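# Shelve the cartons from the aisle floor at its end

## Task

Lift every carton that is lying on the aisle floor and place it on a shelf at the aisle's far end. Each carton must rest directly on the shelf surface, not on top of another carton. It must sit level, with no part overhanging the shelf edge, and it must stay there without the robot holding it. The robot itself must not topple or finish leaning, or the task fails.

## Robot and tools

ROBOT. TidyBot++ has one arm. The base is 0.54 m long, 0.50 m wide and 0.38 m tall and rolls on four driven casters. On top sits a seven-joint arm with a two-finger gripper. The shoulder is 0.12 m ahead of the base centre and 0.68 m above the floor. Segment lengths are 0.42 m (upper arm), 0.31 m (forearm) and 0.31 m (wrist to hand point). At the start the arm is folded with the hand pointing down. In that state the hand reaches up to 0.08 m beyond the base front, and the elbow can be up to 1.15 m high. With the hand pointing straight down, it can rise to about 0.94 m above the floor, and only near the base; the limit is lower farther out.

FRAMES. The base frame has its origin on the floor below the base centre, with x forward, y left and z up. hand_pose is the midpoint between the finger pads, given in this frame. Its own z axis runs out along the fingers, and the fingers close along its y axis. The odometry frame is the base frame as it was when the scene began. Heading is in radians, positive to the left, from -3.142 to 3.142. base_tilt is in degrees, positive when leaning forward or right. Odometry counts wheel rotation, so slipping shows up as travel, and it drifts a few cm and degrees over many moves.

execute_actions. Argument actions is a list holding exactly one action, or none; an empty list only reports state and images. An action may have base, joints, or both, plus optional speeds. base takes one key, and each is a relative offset from where the base last measured itself: translate_m (metres, forward positive, -2 to 2), strafe_m (metres, left positive, -2 to 2), or rotate_rad (radians, counter-clockwise from above positive, -6.3 to 6.3). joints gives absolute targets by name, in radians except gripper_pos. joint_1_rad: any angle, ±0.039 tolerance, swings the whole arm about vertical, and positive is clockwise from above (opposite to rotate_rad). joint_2_rad: shoulder, -2.249 to 2.249, ±0.039. joint_3_rad: any angle, ±0.039, rolls the upper arm; starting from 3.14, positive moves a forward-bent forearm to the right. joint_4_rad: elbow, -2.579 to 2.579, ±0.039. joint_5_rad: any angle, ±0.056, rolls the forearm; positive moves a forward-bent hand to the right. joint_6_rad: wrist, -2.099 to 2.099, ±0.056. joint_7_rad: any angle, ±0.056, rolls the hand; pointing down, positive is counter-clockwise from above, and at 1.57 the fingers open toward left and right. gripper_pos: 0 (open) to 1 (closed), ±0.03; the finger gap is about 85 x (1 - gripper_pos) mm. Any-angle joints take the short way round, so for big turns send steps below half a turn. speeds caps top speed for that action only: translate_m and strafe_m 0.05 to 0.5 m/s, rotate_rad 0.1 to 1.57 rad/s (the maximum is the default). A base move that would run too long at its top speed is rejected, so keep distances moderate. Bad keys or values reject the entire call. Joints or base left out of an action may keep pushing toward earlier targets. cameras lists base_camera, wrist_camera or all; leaving it out or passing null means all, and [] means none.

ARM GEOMETRY. When joint_1_rad = 0, joint_3_rad = 3.14 and joint_5_rad = 0, the arm moves in the vertical x-z plane. Measured from vertical (forward positive): upper arm = joint_2_rad; forearm = joint_2_rad - joint_4_rad; hand = that minus joint_6_rad. Forward reach from the shoulder is the sum of length x sin(angle) over the segments; height is the sum of length x cos(angle).

OTHER TOOLS. wait: seconds from 0 to 10; it commands nothing and returns state and images. zoom_image: camera (base_camera or wrist_camera) and region [x0, y0, x1, y1] in pixels from the top-left, at most 504 x 504. It works on the latest full image. base_camera is 644x364 pinhole; wrist_camera is 644x476 fisheye and looks along the hand. finished_scene: scene is the current scene's integer. It is irreversible and reports success, so call it only once all cartons rest stably. Answering without a tool call ends everything.

RESULTS. base_status and joint_status report how each motion ended. done: at target (for the base, the wheels turned as commanded, even if slipping). off_target: it stopped elsewhere and may still push. contact_stop or time_out: the motion gave up and holds in place. joint command not followed, with a cause: line, means arm targets were withheld, usually to avoid self-collision; the gripper still acts. A blocked base may report done while far short. ARM HIT means the arm struck the base or itself. on_its_own lists motion you did not command. motor_effort is in percent of maximum, with the peak in brackets; it is noisy and offset. If a call reports a stop, later moving calls in the same reply are skipped. Between calls the robot keeps holding the last command.

GRIPPING. Closing to 1 squeezes at about 96 to 120 N per finger. done at 1 means nothing is held; off_target means an object stopped the fingers. Closed fingertips reach about 20 mm past the hand point.

ACCURACY. Friction leaves joints a bit short, and the hand usually lands 1 to 2 cm off, more when stretched, so take care near the floor. To correct, send each joint its last command plus (desired minus read). The arm is not compensated for a held load and sags; never command a loaded joint to its own reading. Trust camera views over hand_pose.

AVOID. Dropping or slamming cartons, and hard shoves. Driving while the arm is snagged on something about 0.8 m or higher, which can tip the robot; if it leans, retract the arm or back off. Sideways force on a raised hand, which can lift wheels. Torque faults (joint_1 to joint_4 at 104.5 N m, warning at 56.7; joint_5 to joint_7 at 51.3, warning at 29.4): these freeze the arm and gripper for 10 s. Holding loads too long, which heats motors (MOTOR HOT warning at 60 °C; at 75 °C an OVER-TEMPERATURE FAULT lets the arm sink). Loose objects may occasionally be nudged by outside pushes.

Each tool is called after "Call:" as name(argument=value, ...), one argument or row to a line, values as JSON.

## Session

Call:
execute_actions(
  actions=[],
)

Scene clock: 0.00 s.
base_odometry: x=+0.000 y=+0.000 heading=+0.000 (m, m, rad; odometry frame)
base_tilt: forward=+0.2 right=+0.5 (deg)
base_status: not commanded
joint_positions: joint_1_rad=-0.044 joint_2_rad=-0.312 joint_3_rad=+3.141 joint_4_rad=-2.530 joint_5_rad=-0.024 joint_6_rad=-0.849 joint_7_rad=+1.606 gripper_pos=+0.000
joint_status: not commanded
motor_effort: joint_1_rad=+0 joint_2_rad=-3 joint_3_rad=+1 joint_4_rad=+17 joint_5_rad=+0 joint_6_rad=+3 joint_7_rad=-1 (%)
hand_pose: x=+0.2632 y=+0.0132 z=+0.5822 quat_wxyz=(-0.009, +0.999, +0.032, +0.037) (m; base frame)
pictures: base_camera, wrist_camera
Images, in order (width x height): base_camera 644x364, wrist_camera 644x476.

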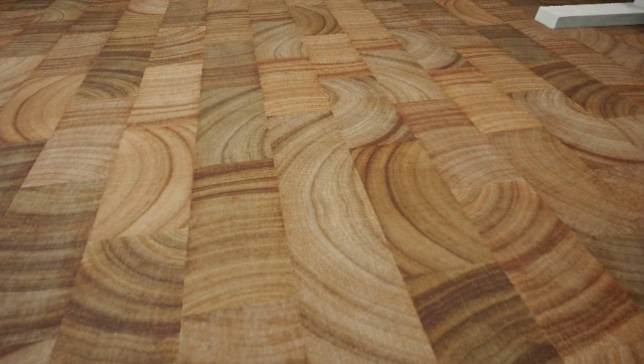

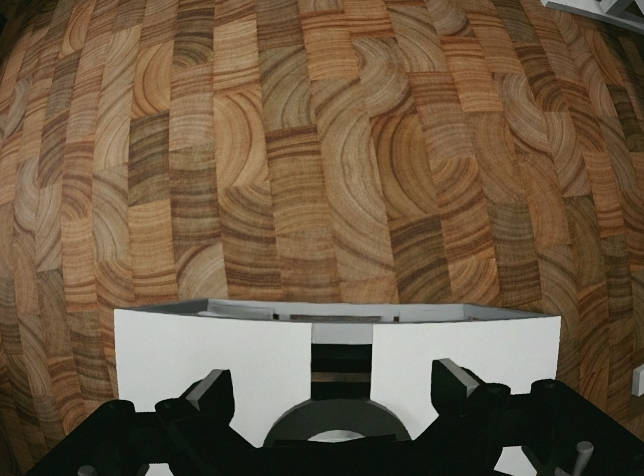

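Look forward.

Call:
execute_actions(
  actions=[
    {"joints":{"joint_6_rad":0.3,"joint_1_rad":0,"joint_5_rad":0,"joint_7_rad":1.57}},
  ],
  cameras=["wrist_camera"],
)

Scene clock: 1.83 s.
base_odometry: x=+0.000 y=+0.000 heading=+0.000 (m, m, rad; odometry frame)
base_tilt: forward=+0.1 right=+0.5 (deg)
base_status: not commanded
joint_positions: joint_1_rad=-0.018 joint_2_rad=-0.312 joint_3_rad=+3.141 joint_4_rad=-2.529 joint_5_rad=-0.024 joint_6_rad=+0.282 joint_7_rad=+1.595 gripper_pos=+0.000
joint_status: all done
motor_effort: joint_1_rad=+0(0) joint_2_rad=-6(7) joint_3_rad=+0(0) joint_4_rad=+20(19) joint_5_rad=+1(2) joint_6_rad=+9(9) joint_7_rad=+0(0) (%)
hand_pose: x=+0.5316 y=+0.0068 z=+0.7820 quat_wxyz=(-0.002, +0.824, +0.006, +0.567) (m; base frame)
pictures: wrist_camera
Images, in order (width x height): wrist_camera 644x476.

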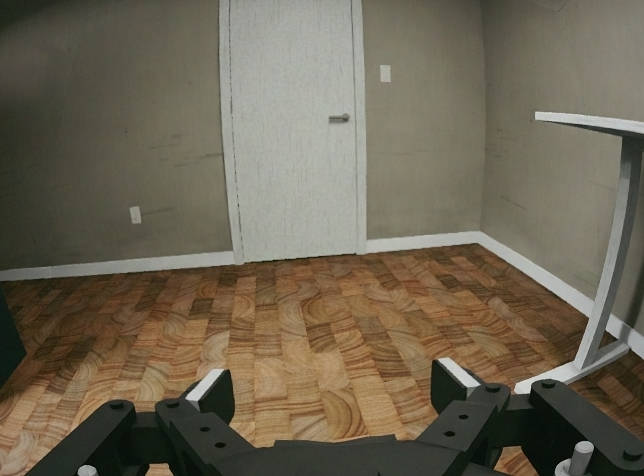

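Call:
execute_actions(
  actions=[
    {"base":{"rotate_rad":1.6}},
  ],
)

Scene clock: 4.37 s.
base_odometry: x=+0.000 y=+0.000 heading=+1.600 (m, m, rad; odometry frame)
base_tilt: forward=+0.2 right=+0.5 (deg)
base_status: done
joint_positions: joint_1_rad=-0.014 joint_2_rad=-0.312 joint_3_rad=+3.140 joint_4_rad=-2.529 joint_5_rad=-0.024 joint_6_rad=+0.282 joint_7_rad=+1.595 gripper_pos=+0.000
joint_status: not commanded
motor_effort: joint_1_rad=+0(1) joint_2_rad=-6(7) joint_3_rad=+0(1) joint_4_rad=+18(18) joint_5_rad=+1(1) joint_6_rad=+9(10) joint_7_rad=-1(0) (%)
hand_pose: x=+0.5316 y=+0.0056 z=+0.7820 quat_wxyz=(-0.001, +0.824, +0.005, +0.567) (m; base frame)
pictures: base_camera, wrist_camera
Images, in order (width x height): base_camera 644x364, wrist_camera 644x476.

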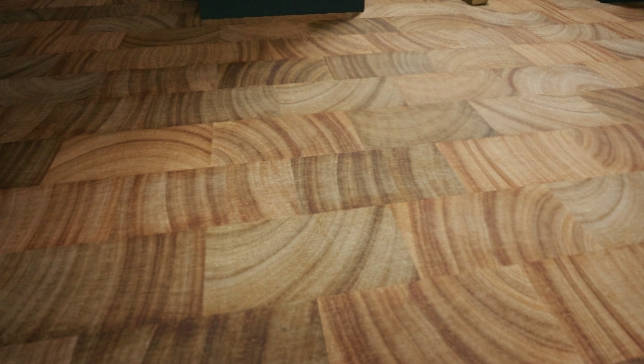

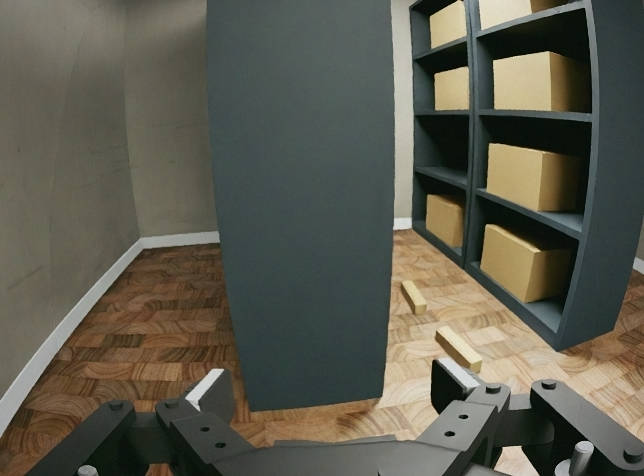

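Call:
execute_actions(
  actions=[
    {"base":{"rotate_rad":0.13}},
  ],
  cameras=[],
)

Call:
execute_actions(
  actions=[
    {"base":{"strafe_m":-0.72}},
  ],
)

Scene clock: 6.03 s.
base_odometry: x=+0.000 y=+0.000 heading=+1.729 (m, m, rad; odometry frame)
base_tilt: forward=+0.2 right=+0.6 (deg)
base_status: done
joint_positions: joint_1_rad=-0.012 joint_2_rad=-0.312 joint_3_rad=+3.140 joint_4_rad=-2.529 joint_5_rad=-0.024 joint_6_rad=+0.282 joint_7_rad=+1.595 gripper_pos=+0.000
joint_status: not commanded
motor_effort: joint_1_rad=+0(1) joint_2_rad=-6(6) joint_3_rad=+1(2) joint_4_rad=+19(19) joint_5_rad=+1(2) joint_6_rad=+9(9) joint_7_rad=-1(1) (%)
hand_pose: x=+0.5316 y=+0.0052 z=+0.7820 quat_wxyz=(-0.001, +0.824, +0.005, +0.567) (m; base frame)
pictures: none
No camera images: the call's "cameras" was empty. Leave "cameras" out to get every camera's image.

Scene clock: 8.83 s.
base_odometry: x=+0.711 y=+0.115 heading=+1.730 (m, m, rad; odometry frame)
base_tilt: forward=+0.1 right=+0.5 (deg)
base_status: done
joint_positions: joint_1_rad=-0.012 joint_2_rad=-0.312 joint_3_rad=+3.140 joint_4_rad=-2.529 joint_5_rad=-0.024 joint_6_rad=+0.282 joint_7_rad=+1.595 gripper_pos=+0.000
joint_status: not commanded
motor_effort: joint_1_rad=+0(1) joint_2_rad=-6(7) joint_3_rad=+1(2) joint_4_rad=+19(19) joint_5_rad=+1(0) joint_6_rad=+9(9) joint_7_rad=-1(0) (%)
hand_pose: x=+0.5316 y=+0.0052 z=+0.7820 quat_wxyz=(-0.001, +0.824, +0.005, +0.567) (m; base frame)
pictures: base_camera, wrist_camera
Images, in order (width x height): base_camera 644x364, wrist_camera 644x476.

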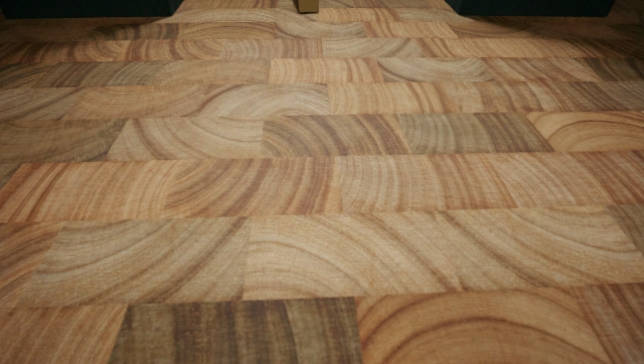

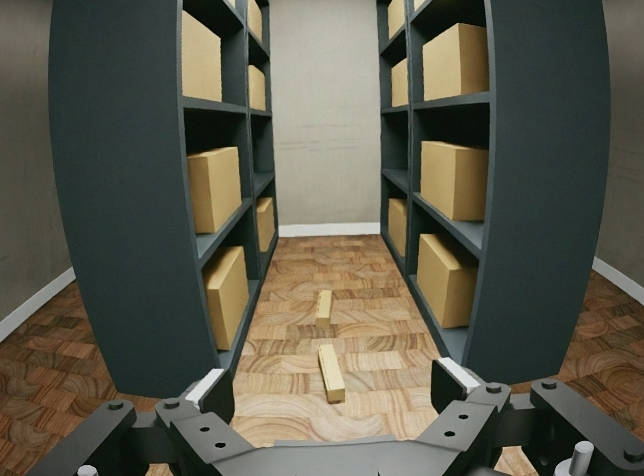

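Call:
execute_actions(
  actions=[
    {"base":{"translate_m":0.45},"joints":{"joint_2_rad":1.62,"joint_4_rad":-1.259,"joint_6_rad":0.479}},
  ],
)

Scene clock: 14.50 s.
base_odometry: x=+0.640 y=+0.559 heading=+1.729 (m, m, rad; odometry frame)
base_tilt: forward=+0.2 right=+0.5 (deg)
base_status: done
joint_positions: joint_1_rad=-0.012 joint_2_rad=+1.610 joint_3_rad=+3.140 joint_4_rad=-1.272 joint_5_rad=-0.024 joint_6_rad=+0.434 joint_7_rad=+1.595 gripper_pos=+0.000
joint_status: all done
motor_effort: joint_1_rad=+0(1) joint_2_rad=-43(45) joint_3_rad=-1(1) joint_4_rad=+9(21) joint_5_rad=+1(1) joint_6_rad=+7(9) joint_7_rad=-1(1) (%)
hand_pose: x=+0.8192 y=+0.0079 z=+0.1222 quat_wxyz=(+0.002, +0.940, +0.005, +0.340) (m; base frame)
pictures: base_camera, wrist_camera
Images, in order (width x height): base_camera 644x364, wrist_camera 644x476.

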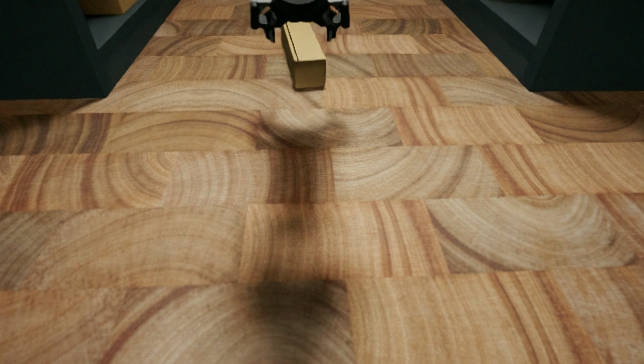

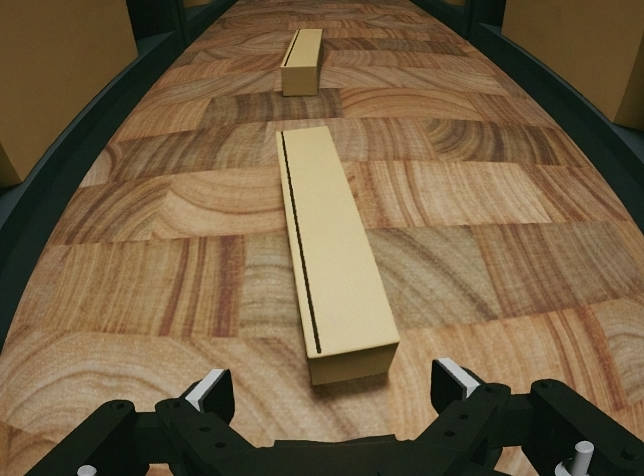

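Call:
execute_actions(
  actions=[
    {"base":{"translate_m":0.11},"joints":{"joint_7_rad":1.75,"joint_6_rad":0.52}},
  ],
  cameras=[],
)

Call:
execute_actions(
  actions=[
    {"joints":{"joint_2_rad":1.75,"joint_4_rad":-1.09,"joint_6_rad":0.45}},
  ],
)

Scene clock: 16.40 s.
base_odometry: x=+0.623 y=+0.668 heading=+1.729 (m, m, rad; odometry frame)
base_tilt: forward=+0.2 right=+0.5 (deg)
base_status: done
joint_positions: joint_1_rad=-0.012 joint_2_rad=+1.612 joint_3_rad=+3.140 joint_4_rad=-1.262 joint_5_rad=-0.024 joint_6_rad=+0.479 joint_7_rad=+1.742 gripper_pos=+0.000
joint_status: all done
motor_effort: joint_1_rad=+0(2) joint_2_rad=-43(45) joint_3_rad=-1(2) joint_4_rad=+9(11) joint_5_rad=+1(0) joint_6_rad=+7(8) joint_7_rad=-1(1) (%)
hand_pose: x=+0.8337 y=+0.0077 z=+0.1327 quat_wxyz=(+0.029, +0.928, +0.073, +0.363) (m; base frame)
pictures: none
No camera images: the call's "cameras" was empty. Leave "cameras" out to get every camera's image.

Scene clock: 17.80 s.
base_odometry: x=+0.623 y=+0.668 heading=+1.729 (m, m, rad; odometry frame)
base_tilt: forward=+0.2 right=+0.5 (deg)
base_status: not commanded
joint_positions: joint_1_rad=-0.012 joint_2_rad=+1.740 joint_3_rad=+3.140 joint_4_rad=-1.100 joint_5_rad=-0.024 joint_6_rad=+0.479 joint_7_rad=+1.742 gripper_pos=+0.000
joint_status: all done
motor_effort: joint_1_rad=+0(0) joint_2_rad=-43(47) joint_3_rad=-1(1) joint_4_rad=+10(11) joint_5_rad=+1(1) joint_6_rad=+7(8) joint_7_rad=-1(0) (%)
hand_pose: x=+0.8462 y=+0.0077 z=+0.0898 quat_wxyz=(+0.030, +0.922, +0.072, +0.379) (m; base frame)
pictures: base_camera, wrist_camera
Images, in order (width x height): base_camera 644x364, wrist_camera 644x476.

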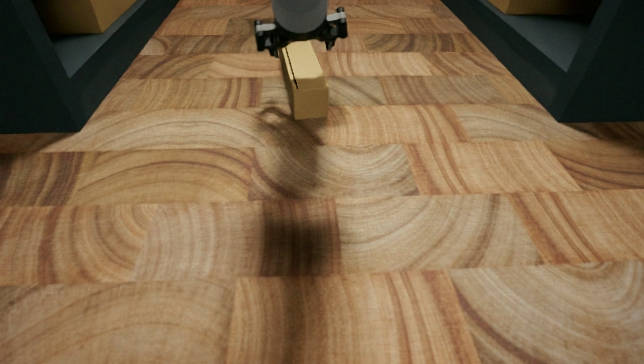

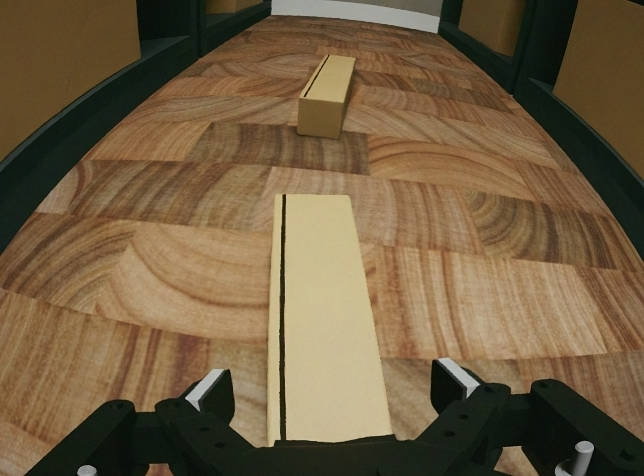

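Call:
execute_actions(
  actions=[
    {"base":{"strafe_m":0.012},"joints":{"joint_2_rad":1.875,"joint_4_rad":-0.94,"joint_6_rad":0.385,"joint_7_rad":1.6}},
  ],
)

Scene clock: 19.43 s.
base_odometry: x=+0.611 y=+0.666 heading=+1.729 (m, m, rad; odometry frame)
base_tilt: forward=+0.2 right=+0.5 (deg)
base_status: done
joint_positions: joint_1_rad=-0.008 joint_2_rad=+1.866 joint_3_rad=+3.140 joint_4_rad=-0.949 joint_5_rad=-0.024 joint_6_rad=+0.427 joint_7_rad=+1.623 gripper_pos=+0.000
joint_status: all done
motor_effort: joint_1_rad=+0(2) joint_2_rad=-43(45) joint_3_rad=-1(2) joint_4_rad=+10(11) joint_5_rad=+1(1) joint_6_rad=+7(7) joint_7_rad=+0(0) (%)
hand_pose: x=+0.8352 y=+0.0048 z=+0.0346 quat_wxyz=(+0.008, +0.930, +0.016, +0.368) (m; base frame)
pictures: base_camera, wrist_camera
Images, in order (width x height): base_camera 644x364, wrist_camera 644x476.

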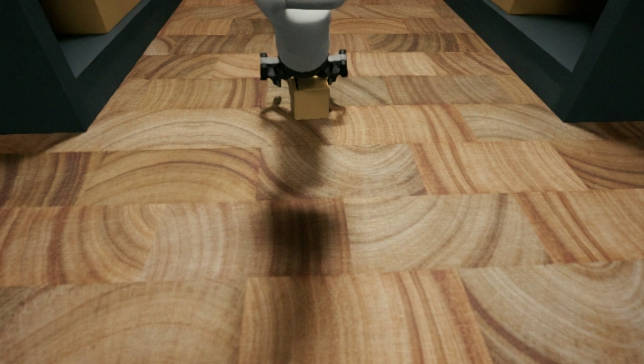

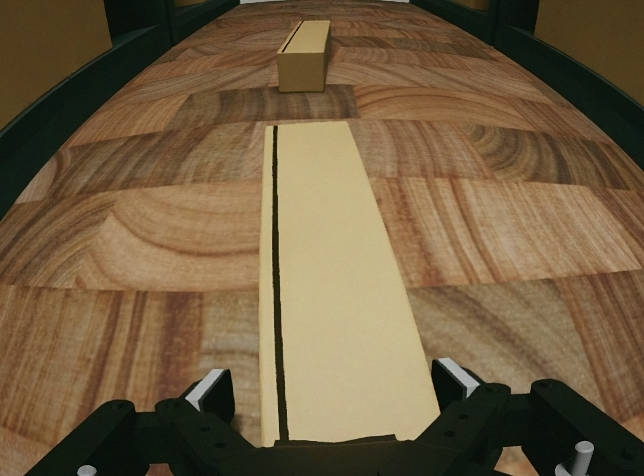

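Call:
execute_actions(
  actions=[
    {"joints":{"gripper_pos":1}},
  ],
  cameras=[],
)

Call:
execute_actions(
  actions=[
    {"base":{"strafe_m":0.02},"joints":{"joint_2_rad":1.81,"joint_4_rad":-1.0}},
  ],
)

Scene clock: 20.93 s.
base_odometry: x=+0.611 y=+0.666 heading=+1.729 (m, m, rad; odometry frame)
base_tilt: forward=+0.2 right=+0.5 (deg)
base_status: not commanded
joint_positions: joint_1_rad=-0.006 joint_2_rad=+1.861 joint_3_rad=+3.140 joint_4_rad=-0.942 joint_5_rad=-0.024 joint_6_rad=+0.427 joint_7_rad=+1.623 gripper_pos=+0.346
joint_status: gripper_pos off_target (ended at +0.346, target +1.000)
motor_effort: joint_1_rad=+0(3) joint_2_rad=-41(44) joint_3_rad=+0(2) joint_4_rad=+9(11) joint_5_rad=+1(2) joint_6_rad=+7(8) joint_7_rad=-1(0) (%)
hand_pose: x=+0.8424 y=+0.0036 z=+0.0407 quat_wxyz=(+0.008, +0.928, +0.015, +0.373) (m; base frame)
pictures: none
No camera images: the call's "cameras" was empty. Leave "cameras" out to get every camera's image.

Scene clock: 21.77 s.
base_odometry: x=+0.591 y=+0.663 heading=+1.729 (m, m, rad; odometry frame)
base_tilt: forward=+0.2 right=+0.5 (deg)
base_status: done
joint_positions: joint_1_rad=-0.006 joint_2_rad=+1.831 joint_3_rad=+3.140 joint_4_rad=-0.995 joint_5_rad=-0.024 joint_6_rad=+0.426 joint_7_rad=+1.623 gripper_pos=+0.346
joint_status: all done
motor_effort: joint_1_rad=+0(3) joint_2_rad=-44(45) joint_3_rad=-1(2) joint_4_rad=+10(10) joint_5_rad=+2(1) joint_6_rad=+7(8) joint_7_rad=+0(0) (%)
hand_pose: x=+0.8335 y=+0.0032 z=+0.0453 quat_wxyz=(+0.008, +0.932, +0.015, +0.362) (m; base frame)
pictures: base_camera, wrist_camera
Images, in order (width x height): base_camera 644x364, wrist_camera 644x476.

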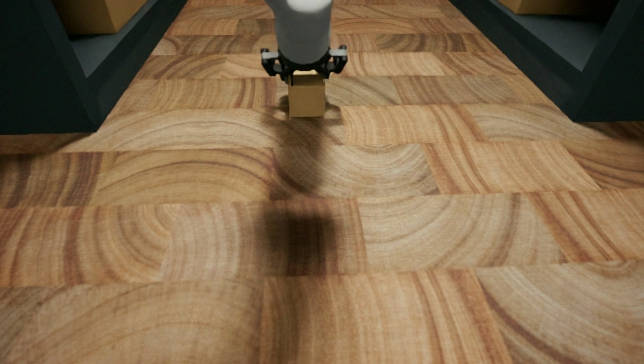

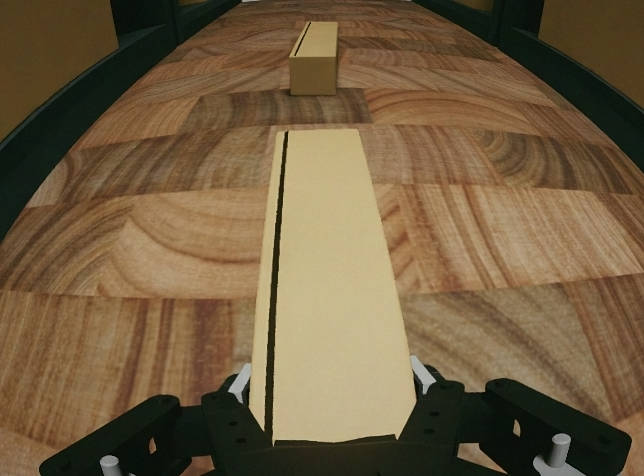

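Call:
execute_actions(
  actions=[
    {"base":{"translate_m":0.7},"speeds":{"translate_m":0.15},"joints":{"joint_2_rad":1.785}},
  ],
)

Scene clock: 27.33 s.
base_odometry: x=+0.481 y=+1.355 heading=+1.729 (m, m, rad; odometry frame)
base_tilt: forward=+0.2 right=+0.5 (deg)
base_status: done
joint_positions: joint_1_rad=-0.006 joint_2_rad=+1.802 joint_3_rad=+3.140 joint_4_rad=-1.000 joint_5_rad=-0.024 joint_6_rad=+0.422 joint_7_rad=+1.623 gripper_pos=+0.346
joint_status: all done
motor_effort: joint_1_rad=+0(1) joint_2_rad=-44(47) joint_3_rad=+0(1) joint_4_rad=+10(11) joint_5_rad=+0(1) joint_6_rad=+7(8) joint_7_rad=-1(0) (%)
hand_pose: x=+0.8486 y=+0.0033 z=+0.0642 quat_wxyz=(+0.008, +0.928, +0.015, +0.372) (m; base frame)
pictures: base_camera, wrist_camera
Images, in order (width x height): base_camera 644x364, wrist_camera 644x476.

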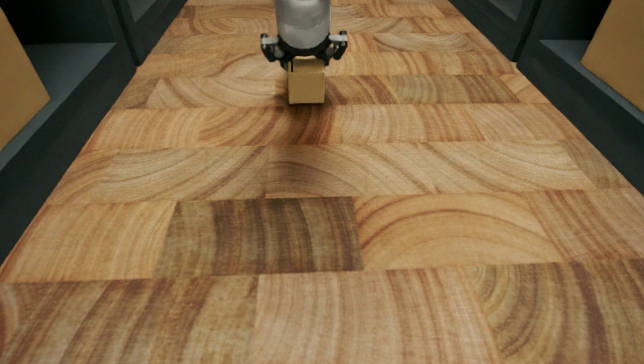

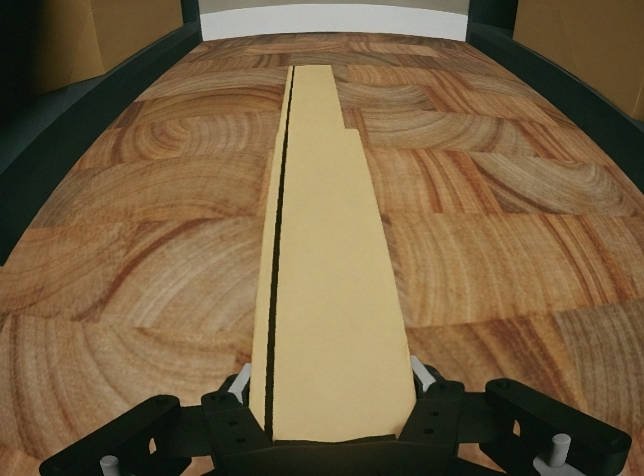

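Call:
execute_actions(
  actions=[
    {"base":{"translate_m":0.33},"speeds":{"translate_m":0.2}},
  ],
  cameras=["wrist_camera"],
)

Scene clock: 30.23 s.
base_odometry: x=+0.428 y=+1.681 heading=+1.729 (m, m, rad; odometry frame)
base_tilt: forward=+0.2 right=+0.5 (deg)
base_status: done
joint_positions: joint_1_rad=-0.006 joint_2_rad=+1.800 joint_3_rad=+3.140 joint_4_rad=-1.001 joint_5_rad=-0.024 joint_6_rad=+0.422 joint_7_rad=+1.623 gripper_pos=+0.346
joint_status: not commanded
motor_effort: joint_1_rad=+0(2) joint_2_rad=-44(46) joint_3_rad=-1(2) joint_4_rad=+10(13) joint_5_rad=+1(2) joint_6_rad=+8(8) joint_7_rad=-1(0) (%)
hand_pose: x=+0.8489 y=+0.0033 z=+0.0650 quat_wxyz=(+0.008, +0.928, +0.015, +0.372) (m; base frame)
pictures: wrist_camera
Images, in order (width x height): wrist_camera 644x476.

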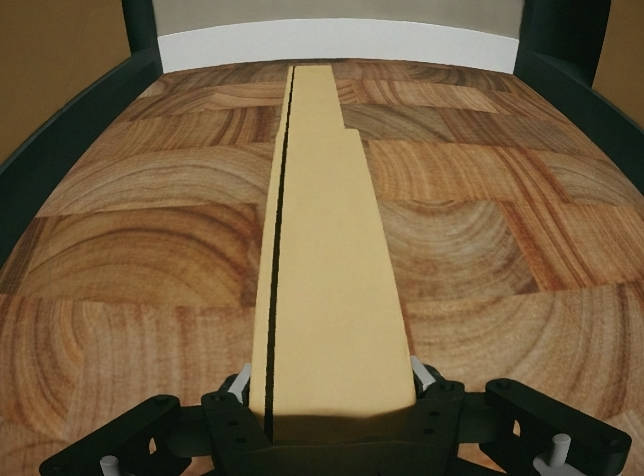

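Call:
execute_actions(
  actions=[
    {"base":{"translate_m":-0.03},"joints":{"joint_2_rad":0.25,"joint_4_rad":-2.33,"joint_6_rad":0.19}},
  ],
  cameras=[],
)

Call:
execute_actions(
  actions=[
    {"base":{"translate_m":0.62},"joints":{"joint_1_rad":0.45}},
  ],
)

Scene clock: 33.47 s.
base_odometry: x=+0.433 y=+1.651 heading=+1.729 (m, m, rad; odometry frame)
base_tilt: forward=+0.2 right=+0.5 (deg)
base_status: done
joint_positions: joint_1_rad=-0.006 joint_2_rad=+0.267 joint_3_rad=+3.140 joint_4_rad=-2.323 joint_5_rad=-0.024 joint_6_rad=+0.231 joint_7_rad=+1.623 gripper_pos=+0.346
joint_status: all done
motor_effort: joint_1_rad=+0(2) joint_2_rad=-22(49) joint_3_rad=+0(2) joint_4_rad=+14(13) joint_5_rad=+1(1) joint_6_rad=+8(9) joint_7_rad=-1(0) (%)
hand_pose: x=+0.6144 y=+0.0034 z=+0.5995 quat_wxyz=(+0.006, +0.924, +0.016, +0.382) (m; base frame)
pictures: none
No camera images: the call's "cameras" was empty. Leave "cameras" out to get every camera's image.

Scene clock: 36.07 s.
base_odometry: x=+0.335 y=+2.263 heading=+1.729 (m, m, rad; odometry frame)
base_tilt: forward=+0.1 right=+0.5 (deg)
base_status: done
joint_positions: joint_1_rad=+0.435 joint_2_rad=+0.265 joint_3_rad=+3.141 joint_4_rad=-2.327 joint_5_rad=-0.024 joint_6_rad=+0.228 joint_7_rad=+1.623 gripper_pos=+0.346
joint_status: all done
motor_effort: joint_1_rad=+0(2) joint_2_rad=-22(23) joint_3_rad=+0(2) joint_4_rad=+13(14) joint_5_rad=+1(2) joint_6_rad=+8(8) joint_7_rad=-1(0) (%)
hand_pose: x=+0.5661 y=-0.2078 z=+0.5981 quat_wxyz=(+0.090, +0.906, -0.187, +0.369) (m; base frame)
pictures: base_camera, wrist_camera
Images, in order (width x height): base_camera 644x364, wrist_camera 644x476.

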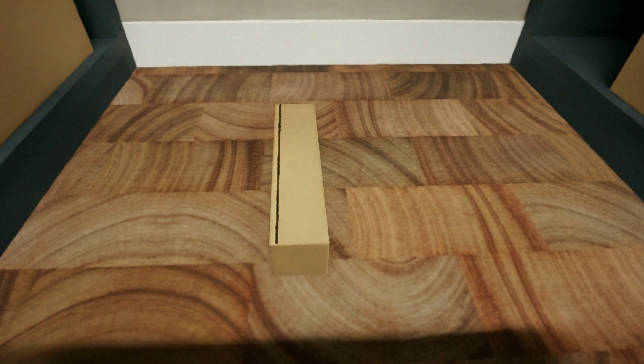

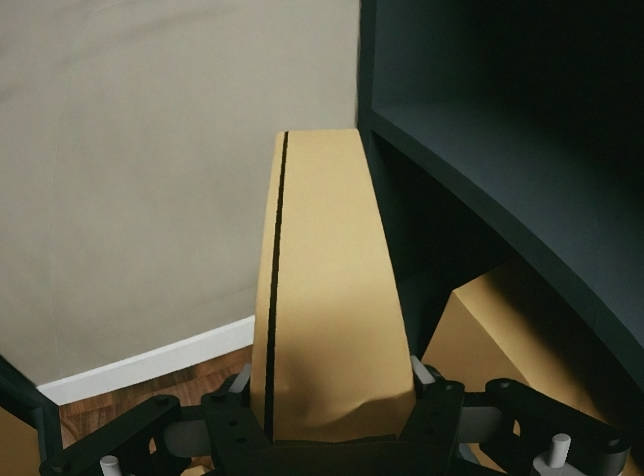

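Call:
execute_actions(
  actions=[
    {"base":{"translate_m":0.05},"joints":{"joint_2_rad":0.16,"joint_4_rad":-2.265,"joint_6_rad":0.05}},
  ],
  cameras=[],
)

Call:
execute_actions(
  actions=[
    {"joints":{"joint_1_rad":0.9}},
  ],
  cameras=["wrist_camera"],
)

Scene clock: 37.63 s.
base_odometry: x=+0.327 y=+2.313 heading=+1.730 (m, m, rad; odometry frame)
base_tilt: forward=+0.2 right=+0.5 (deg)
base_status: done
joint_positions: joint_1_rad=+0.436 joint_2_rad=+0.180 joint_3_rad=+3.141 joint_4_rad=-2.266 joint_5_rad=-0.024 joint_6_rad=+0.092 joint_7_rad=+1.623 gripper_pos=+0.346
joint_status: all done
motor_effort: joint_1_rad=+0(1) joint_2_rad=-21(22) joint_3_rad=+0(0) joint_4_rad=+15(15) joint_5_rad=+1(1) joint_6_rad=+8(8) joint_7_rad=-1(1) (%)
hand_pose: x=+0.5700 y=-0.2091 z=+0.6343 quat_wxyz=(+0.089, +0.905, -0.187, +0.373) (m; base frame)
pictures: none
No camera images: the call's "cameras" was empty. Leave "cameras" out to get every camera's image.

Scene clock: 39.27 s.
base_odometry: x=+0.327 y=+2.313 heading=+1.730 (m, m, rad; odometry frame)
base_tilt: forward=+0.1 right=+0.5 (deg)
base_status: not commanded
joint_positions: joint_1_rad=+0.886 joint_2_rad=+0.180 joint_3_rad=+3.142 joint_4_rad=-2.266 joint_5_rad=-0.024 joint_6_rad=+0.092 joint_7_rad=+1.623 gripper_pos=+0.346
joint_status: all done
motor_effort: joint_1_rad=+1(0) joint_2_rad=-21(21) joint_3_rad=+0(1) joint_4_rad=+15(16) joint_5_rad=+1(2) joint_6_rad=+8(8) joint_7_rad=+0(1) (%)
hand_pose: x=+0.4339 y=-0.3846 z=+0.6343 quat_wxyz=(+0.170, +0.840, -0.384, +0.343) (m; base frame)
pictures: wrist_camera
Images, in order (width x height): wrist_camera 644x476.

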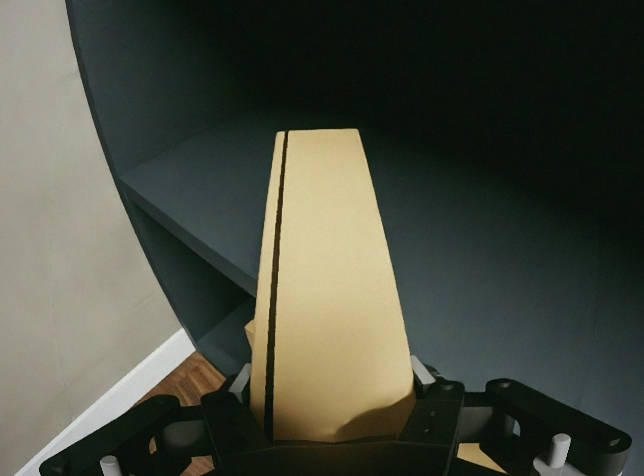

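Call:
execute_actions(
  actions=[
    {"joints":{"joint_1_rad":1.55,"joint_2_rad":0.26,"joint_4_rad":-2.335,"joint_6_rad":0.25}},
  ],
  cameras=["wrist_camera"],
)

Call:
execute_actions(
  actions=[
    {"base":{"strafe_m":-0.1},"speeds":{"strafe_m":0.1}},
  ],
)

Scene clock: 41.70 s.
base_odometry: x=+0.327 y=+2.313 heading=+1.730 (m, m, rad; odometry frame)
base_tilt: forward=+0.2 right=+0.5 (deg)
base_status: not commanded
joint_positions: joint_1_rad=+1.536 joint_2_rad=+0.241 joint_3_rad=+3.142 joint_4_rad=-2.324 joint_5_rad=-0.024 joint_6_rad=+0.203 joint_7_rad=+1.623 gripper_pos=+0.346
joint_status: all done
motor_effort: joint_1_rad=+0(1) joint_2_rad=-21(21) joint_3_rad=+0(1) joint_4_rad=+15(16) joint_5_rad=+1(1) joint_6_rad=+8(8) joint_7_rad=-1(1) (%)
hand_pose: x=+0.1358 y=-0.4903 z=+0.6056 quat_wxyz=(+0.270, +0.674, -0.634, +0.268) (m; base frame)
pictures: wrist_camera
Images, in order (width x height): wrist_camera 644x476.

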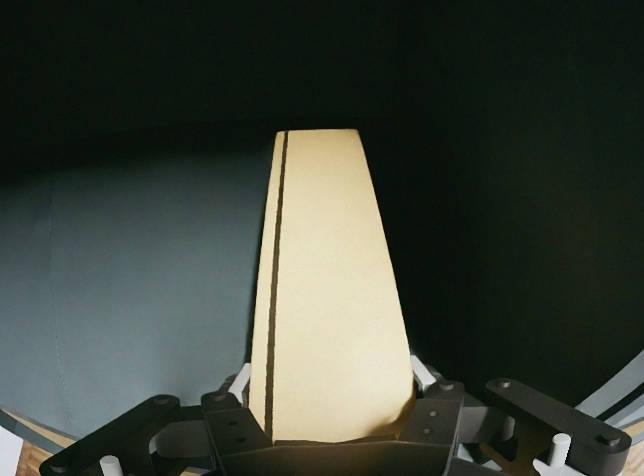

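Scene clock: 43.27 s.
base_odometry: x=+0.426 y=+2.329 heading=+1.730 (m, m, rad; odometry frame)
base_tilt: forward=+0.2 right=+0.6 (deg)
base_status: done
joint_positions: joint_1_rad=+1.536 joint_2_rad=+0.247 joint_3_rad=+3.142 joint_4_rad=-2.330 joint_5_rad=-0.024 joint_6_rad=+0.205 joint_7_rad=+1.623 gripper_pos=+0.346
joint_status: not commanded
motor_effort: joint_1_rad=+0(1) joint_2_rad=-22(23) joint_3_rad=+0(1) joint_4_rad=+14(15) joint_5_rad=+1(1) joint_6_rad=+7(8) joint_7_rad=-1(1) (%)
hand_pose: x=+0.1357 y=-0.4874 z=+0.6008 quat_wxyz=(+0.266, +0.675, -0.635, +0.265) (m; base frame)
pictures: base_camera, wrist_camera
Images, in order (width x height): base_camera 644x364, wrist_camera 644x476.

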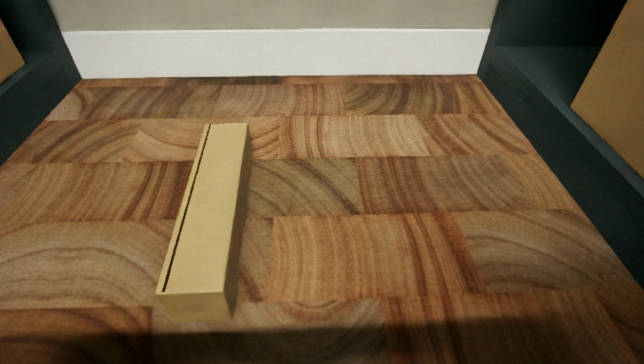

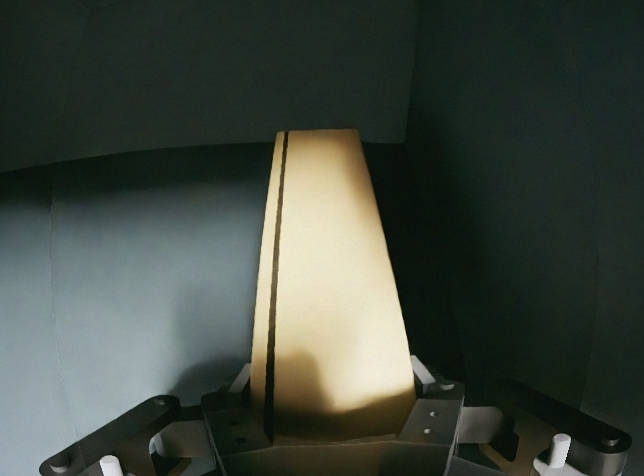

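Call:
execute_actions(
  actions=[
    {"joints":{"joint_2_rad":0.395,"joint_6_rad":0.38}},
  ],
  cameras=["wrist_camera"],
)

Scene clock: 44.87 s.
base_odometry: x=+0.425 y=+2.329 heading=+1.730 (m, m, rad; odometry frame)
base_tilt: forward=+0.1 right=+0.6 (deg)
base_status: not commanded
joint_positions: joint_1_rad=+1.536 joint_2_rad=+0.364 joint_3_rad=+3.142 joint_4_rad=-2.328 joint_5_rad=-0.024 joint_6_rad=+0.350 joint_7_rad=+1.622 gripper_pos=+0.346
joint_status: all done
motor_effort: joint_1_rad=+1(1) joint_2_rad=-19(24) joint_3_rad=+1(1) joint_4_rad=+10(14) joint_5_rad=+1(2) joint_6_rad=+5(7) joint_7_rad=+0(0) (%)
hand_pose: x=+0.1354 y=-0.5095 z=+0.5751 quat_wxyz=(+0.277, +0.671, -0.631, +0.273) (m; base frame)
pictures: wrist_camera
Images, in order (width x height): wrist_camera 644x476.

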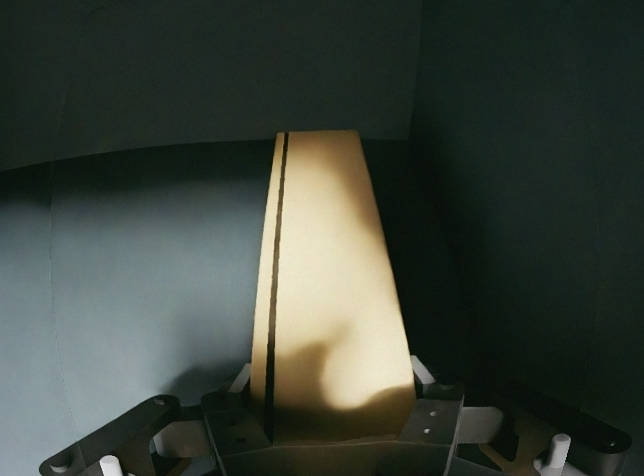

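Call:
execute_actions(
  actions=[
    {"joints":{"gripper_pos":0,"joint_2_rad":0.37}},
  ],
  cameras=[],
)

Call:
execute_actions(
  actions=[
    {"base":{"strafe_m":0.12},"joints":{"joint_2_rad":0.0,"joint_4_rad":-2.4,"joint_6_rad":0.0}},
  ],
)

Scene clock: 46.33 s.
base_odometry: x=+0.425 y=+2.329 heading=+1.730 (m, m, rad; odometry frame)
base_tilt: forward=+0.1 right=+0.5 (deg)
base_status: not commanded
joint_positions: joint_1_rad=+1.536 joint_2_rad=+0.363 joint_3_rad=+3.142 joint_4_rad=-2.330 joint_5_rad=-0.024 joint_6_rad=+0.350 joint_7_rad=+1.622 gripper_pos=+0.000
joint_status: all done
motor_effort: joint_1_rad=+0(1) joint_2_rad=-23(24) joint_3_rad=+0(1) joint_4_rad=+12(12) joint_5_rad=+1(1) joint_6_rad=+8(8) joint_7_rad=+0(0) (%)
hand_pose: x=+0.1354 y=-0.5088 z=+0.5751 quat_wxyz=(+0.277, +0.671, -0.631, +0.273) (m; base frame)
pictures: none
No camera images: the call's "cameras" was empty. Leave "cameras" out to get every camera's image.

Scene clock: 47.83 s.
base_odometry: x=+0.307 y=+2.310 heading=+1.730 (m, m, rad; odometry frame)
base_tilt: forward=+0.2 right=+0.5 (deg)
base_status: done
joint_positions: joint_1_rad=+1.536 joint_2_rad=+0.014 joint_3_rad=+3.142 joint_4_rad=-2.390 joint_5_rad=-0.024 joint_6_rad=+0.042 joint_7_rad=+1.622 gripper_pos=+0.000
joint_status: all done
motor_effort: joint_1_rad=+0(1) joint_2_rad=-15(25) joint_3_rad=+0(1) joint_4_rad=+15(18) joint_5_rad=+0(1) joint_6_rad=+7(7) joint_7_rad=-1(1) (%)
hand_pose: x=+0.1351 y=-0.4359 z=+0.6486 quat_wxyz=(+0.268, +0.674, -0.633, +0.269) (m; base frame)
pictures: base_camera, wrist_camera
Images, in order (width x height): base_camera 644x364, wrist_camera 644x476.

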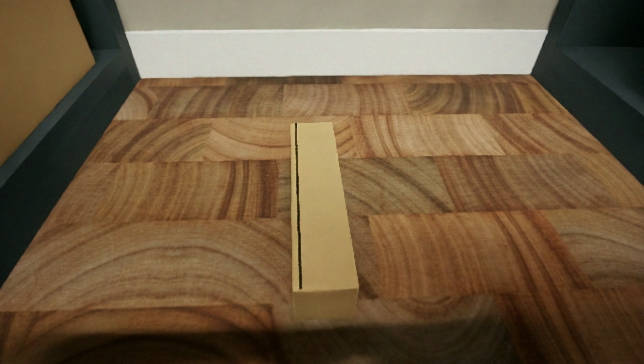

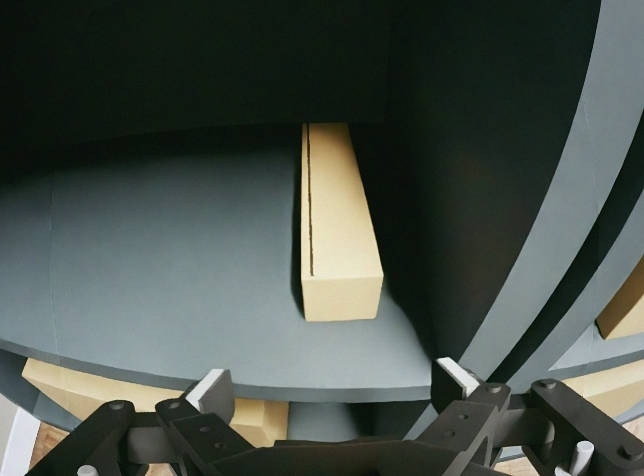

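Call:
execute_actions(
  actions=[
    {"joints":{"joint_1_rad":0.01}},
  ],
  cameras=[],
)

Call:
execute_actions(
  actions=[
    {"base":{"translate_m":-0.33},"joints":{"joint_2_rad":1.72,"joint_4_rad":-1.13,"joint_6_rad":0.5,"joint_7_rad":1.57}},
  ],
)

Scene clock: 51.07 s.
base_odometry: x=+0.307 y=+2.310 heading=+1.730 (m, m, rad; odometry frame)
base_tilt: forward=+0.2 right=+0.5 (deg)
base_status: not commanded
joint_positions: joint_1_rad=+0.025 joint_2_rad=+0.014 joint_3_rad=+3.142 joint_4_rad=-2.390 joint_5_rad=-0.024 joint_6_rad=+0.042 joint_7_rad=+1.622 gripper_pos=+0.000
joint_status: all done
motor_effort: joint_1_rad=+0(1) joint_2_rad=-15(15) joint_3_rad=+0(1) joint_4_rad=+15(16) joint_5_rad=+1(1) joint_6_rad=+7(8) joint_7_rad=-1(0) (%)
hand_pose: x=+0.5551 y=-0.0099 z=+0.6486 quat_wxyz=(+0.011, +0.925, +0.001, +0.380) (m; base frame)
pictures: none
No camera images: the call's "cameras" was empty. Leave "cameras" out to get every camera's image.

Scene clock: 53.97 s.
base_odometry: x=+0.359 y=+1.984 heading=+1.729 (m, m, rad; odometry frame)
base_tilt: forward=+0.2 right=+0.5 (deg)
base_status: done
joint_positions: joint_1_rad=+0.025 joint_2_rad=+1.708 joint_3_rad=+3.142 joint_4_rad=-1.142 joint_5_rad=-0.024 joint_6_rad=+0.455 joint_7_rad=+1.596 gripper_pos=+0.000
joint_status: all done
motor_effort: joint_1_rad=+0(0) joint_2_rad=-43(46) joint_3_rad=-1(1) joint_4_rad=+9(17) joint_5_rad=+1(1) joint_6_rad=+6(8) joint_7_rad=-1(0) (%)
hand_pose: x=+0.8368 y=-0.0199 z=+0.0943 quat_wxyz=(+0.010, +0.931, -0.012, +0.364) (m; base frame)
pictures: base_camera, wrist_camera
Images, in order (width x height): base_camera 644x364, wrist_camera 644x476.

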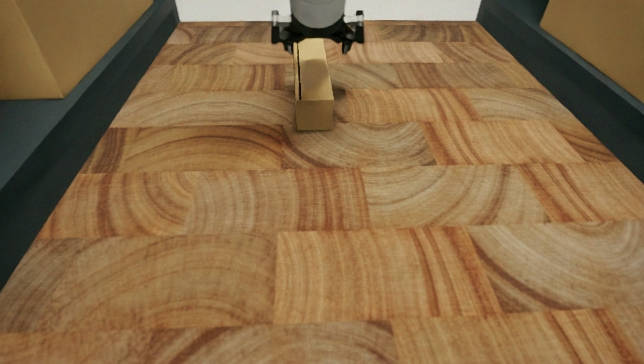

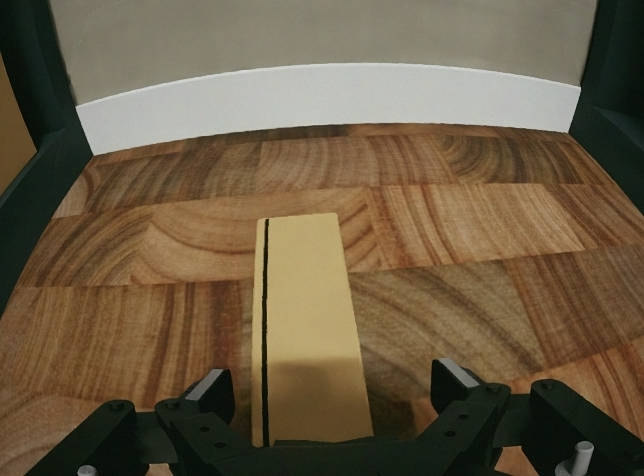

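Call:
execute_actions(
  actions=[
    {"base":{"translate_m":-0.04},"joints":{"joint_1_rad":-0.008}},
  ],
  cameras=[],
)

Call:
execute_actions(
  actions=[
    {"joints":{"joint_2_rad":1.865,"joint_4_rad":-0.94,"joint_6_rad":0.385}},
  ],
)

Scene clock: 55.13 s.
base_odometry: x=+0.365 y=+1.944 heading=+1.729 (m, m, rad; odometry frame)
base_tilt: forward=+0.1 right=+0.5 (deg)
base_status: done
joint_positions: joint_1_rad=+0.006 joint_2_rad=+1.713 joint_3_rad=+3.142 joint_4_rad=-1.136 joint_5_rad=-0.024 joint_6_rad=+0.458 joint_7_rad=+1.596 gripper_pos=+0.000
joint_status: all done
motor_effort: joint_1_rad=+0(1) joint_2_rad=-43(45) joint_3_rad=-1(2) joint_4_rad=+9(11) joint_5_rad=+2(1) joint_6_rad=+7(8) joint_7_rad=-1(1) (%)
hand_pose: x=+0.8387 y=-0.0060 z=+0.0937 quat_wxyz=(+0.007, +0.930, -0.003, +0.367) (m; base frame)
pictures: none
No camera images: the call's "cameras" was empty. Leave "cameras" out to get every camera's image.

Scene clock: 56.63 s.
base_odometry: x=+0.365 y=+1.944 heading=+1.729 (m, m, rad; odometry frame)
base_tilt: forward=+0.1 right=+0.5 (deg)
base_status: not commanded
joint_positions: joint_1_rad=+0.006 joint_2_rad=+1.856 joint_3_rad=+3.142 joint_4_rad=-0.950 joint_5_rad=-0.024 joint_6_rad=+0.425 joint_7_rad=+1.596 gripper_pos=+0.000
joint_status: all done
motor_effort: joint_1_rad=+0(1) joint_2_rad=-43(46) joint_3_rad=-1(1) joint_4_rad=+9(11) joint_5_rad=+1(1) joint_6_rad=+7(7) joint_7_rad=-1(0) (%)
hand_pose: x=+0.8408 y=-0.0058 z=+0.0410 quat_wxyz=(+0.006, +0.929, -0.003, +0.371) (m; base frame)
pictures: base_camera, wrist_camera
Images, in order (width x height): base_camera 644x364, wrist_camera 644x476.

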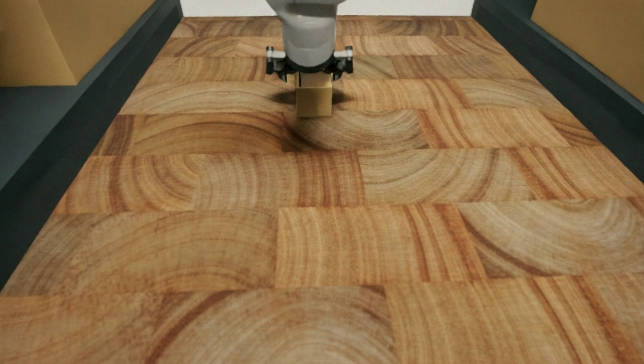

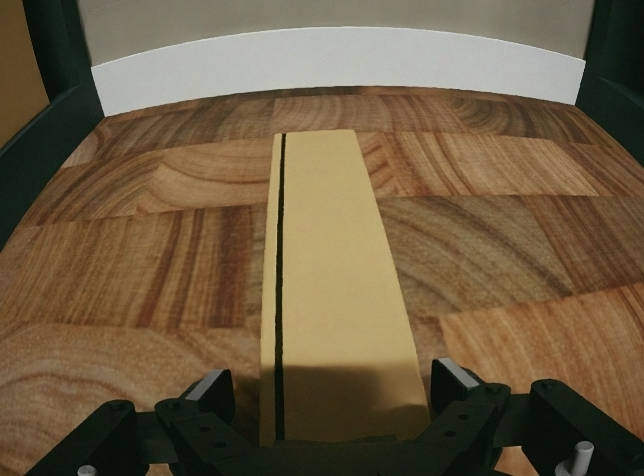

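Call:
execute_actions(
  actions=[
    {"joints":{"gripper_pos":1}},
  ],
  cameras=[],
)

Call:
execute_actions(
  actions=[
    {"joints":{"joint_2_rad":0.2,"joint_4_rad":-2.3,"joint_6_rad":0.11}},
  ],
  cameras=[],
)

Call:
execute_actions(
  actions=[
    {"base":{"translate_m":0.38},"joints":{"joint_1_rad":-0.5}},
  ],
)

Scene clock: 58.23 s.
base_odometry: x=+0.365 y=+1.944 heading=+1.729 (m, m, rad; odometry frame)
base_tilt: forward=+0.2 right=+0.5 (deg)
base_status: not commanded
joint_positions: joint_1_rad=+0.006 joint_2_rad=+1.856 joint_3_rad=+3.142 joint_4_rad=-0.949 joint_5_rad=-0.024 joint_6_rad=+0.425 joint_7_rad=+1.595 gripper_pos=+0.346
joint_status: gripper_pos off_target (ended at +0.346, target +1.000)
motor_effort: joint_1_rad=+0(1) joint_2_rad=-42(44) joint_3_rad=-1(1) joint_4_rad=+11(10) joint_5_rad=+1(1) joint_6_rad=+7(8) joint_7_rad=-1(0) (%)
hand_pose: x=+0.8418 y=-0.0057 z=+0.0418 quat_wxyz=(+0.006, +0.928, -0.003, +0.372) (m; base frame)
pictures: none
No camera images: the call's "cameras" was empty. Leave "cameras" out to get every camera's image.

Scene clock: 61.10 s.
base_odometry: x=+0.365 y=+1.944 heading=+1.729 (m, m, rad; odometry frame)
base_tilt: forward=+0.2 right=+0.5 (deg)
base_status: not commanded
joint_positions: joint_1_rad=+0.006 joint_2_rad=+0.216 joint_3_rad=+3.142 joint_4_rad=-2.292 joint_5_rad=-0.024 joint_6_rad=+0.151 joint_7_rad=+1.595 gripper_pos=+0.346
joint_status: all done
motor_effort: joint_1_rad=+0(0) joint_2_rad=-21(48) joint_3_rad=-1(1) joint_4_rad=+15(14) joint_5_rad=+1(1) joint_6_rad=+8(8) joint_7_rad=+0(1) (%)
hand_pose: x=+0.6152 y=-0.0025 z=+0.6192 quat_wxyz=(+0.003, +0.924, -0.003, +0.382) (m; base frame)
pictures: none
No camera images: the call's "cameras" was empty. Leave "cameras" out to get every camera's image.

Scene clock: 63.33 s.
base_odometry: x=+0.305 y=+2.320 heading=+1.729 (m, m, rad; odometry frame)
base_tilt: forward=+0.2 right=+0.5 (deg)
base_status: done
joint_positions: joint_1_rad=-0.483 joint_2_rad=+0.213 joint_3_rad=+3.141 joint_4_rad=-2.297 joint_5_rad=-0.024 joint_6_rad=+0.148 joint_7_rad=+1.595 gripper_pos=+0.346
joint_status: all done
motor_effort: joint_1_rad=+0(3) joint_2_rad=-21(25) joint_3_rad=+0(2) joint_4_rad=+15(16) joint_5_rad=+1(0) joint_6_rad=+8(8) joint_7_rad=-2(1) (%)
hand_pose: x=+0.5556 y=+0.2296 z=+0.6181 quat_wxyz=(-0.089, +0.898, +0.221, +0.370) (m; base frame)
pictures: base_camera, wrist_camera
Images, in order (width x height): base_camera 644x364, wrist_camera 644x476.

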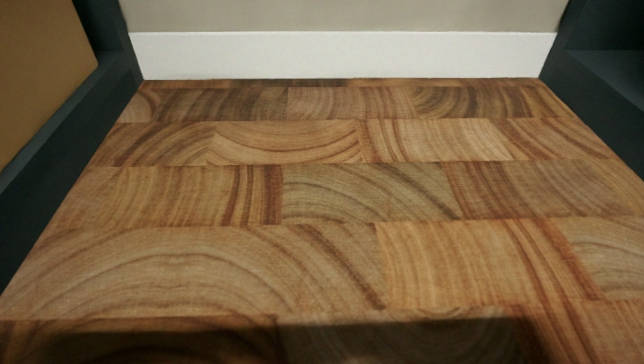

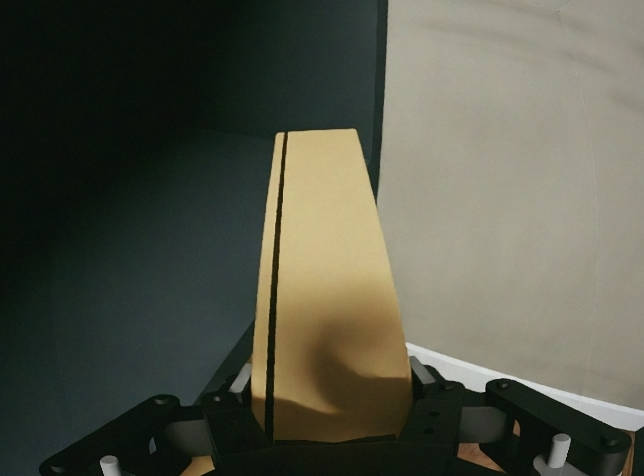

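Call:
execute_actions(
  actions=[
    {"base":{"strafe_m":0.02},"joints":{"joint_1_rad":-1.42}},
  ],
  cameras=[],
)

Call:
execute_actions(
  actions=[
    {"joints":{"joint_2_rad":0.385,"joint_4_rad":-2.335,"joint_6_rad":0.37}},
  ],
  cameras=["wrist_camera"],
)

Scene clock: 65.97 s.
base_odometry: x=+0.285 y=+2.317 heading=+1.729 (m, m, rad; odometry frame)
base_tilt: forward=+0.1 right=+0.5 (deg)
base_status: done
joint_positions: joint_1_rad=-1.406 joint_2_rad=+0.213 joint_3_rad=+3.141 joint_4_rad=-2.297 joint_5_rad=-0.024 joint_6_rad=+0.148 joint_7_rad=+1.595 gripper_pos=+0.346
joint_status: all done
motor_effort: joint_1_rad=+0(2) joint_2_rad=-21(23) joint_3_rad=+0(2) joint_4_rad=+14(15) joint_5_rad=+1(2) joint_6_rad=+8(8) joint_7_rad=-1(1) (%)
hand_pose: x=+0.1994 y=+0.4867 z=+0.6181 quat_wxyz=(-0.244, +0.706, +0.598, +0.291) (m; base frame)
pictures: none
No camera images: the call's "cameras" was empty. Leave "cameras" out to get every camera's image.

Scene clock: 67.17 s.
base_odometry: x=+0.285 y=+2.317 heading=+1.729 (m, m, rad; odometry frame)
base_tilt: forward=+0.2 right=+0.5 (deg)
base_status: not commanded
joint_positions: joint_1_rad=-1.406 joint_2_rad=+0.359 joint_3_rad=+3.141 joint_4_rad=-2.322 joint_5_rad=-0.024 joint_6_rad=+0.336 joint_7_rad=+1.594 gripper_pos=+0.346
joint_status: all done
motor_effort: joint_1_rad=+0(0) joint_2_rad=-20(24) joint_3_rad=+0(1) joint_4_rad=+11(15) joint_5_rad=+1(2) joint_6_rad=+6(7) joint_7_rad=+0(0) (%)
hand_pose: x=+0.2034 y=+0.5028 z=+0.5762 quat_wxyz=(-0.248, +0.704, +0.595, +0.298) (m; base frame)
pictures: wrist_camera
Images, in order (width x height): wrist_camera 644x476.

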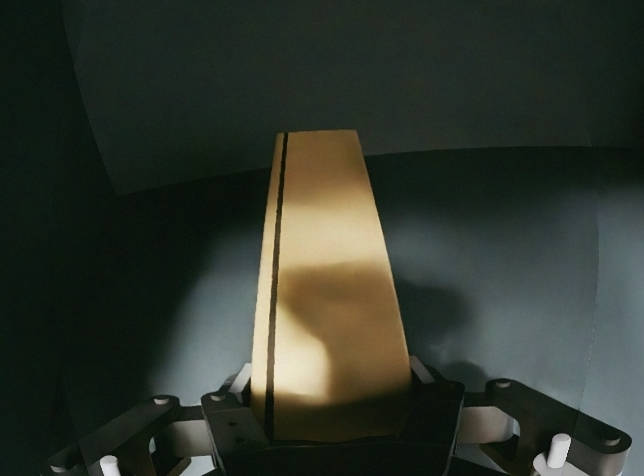

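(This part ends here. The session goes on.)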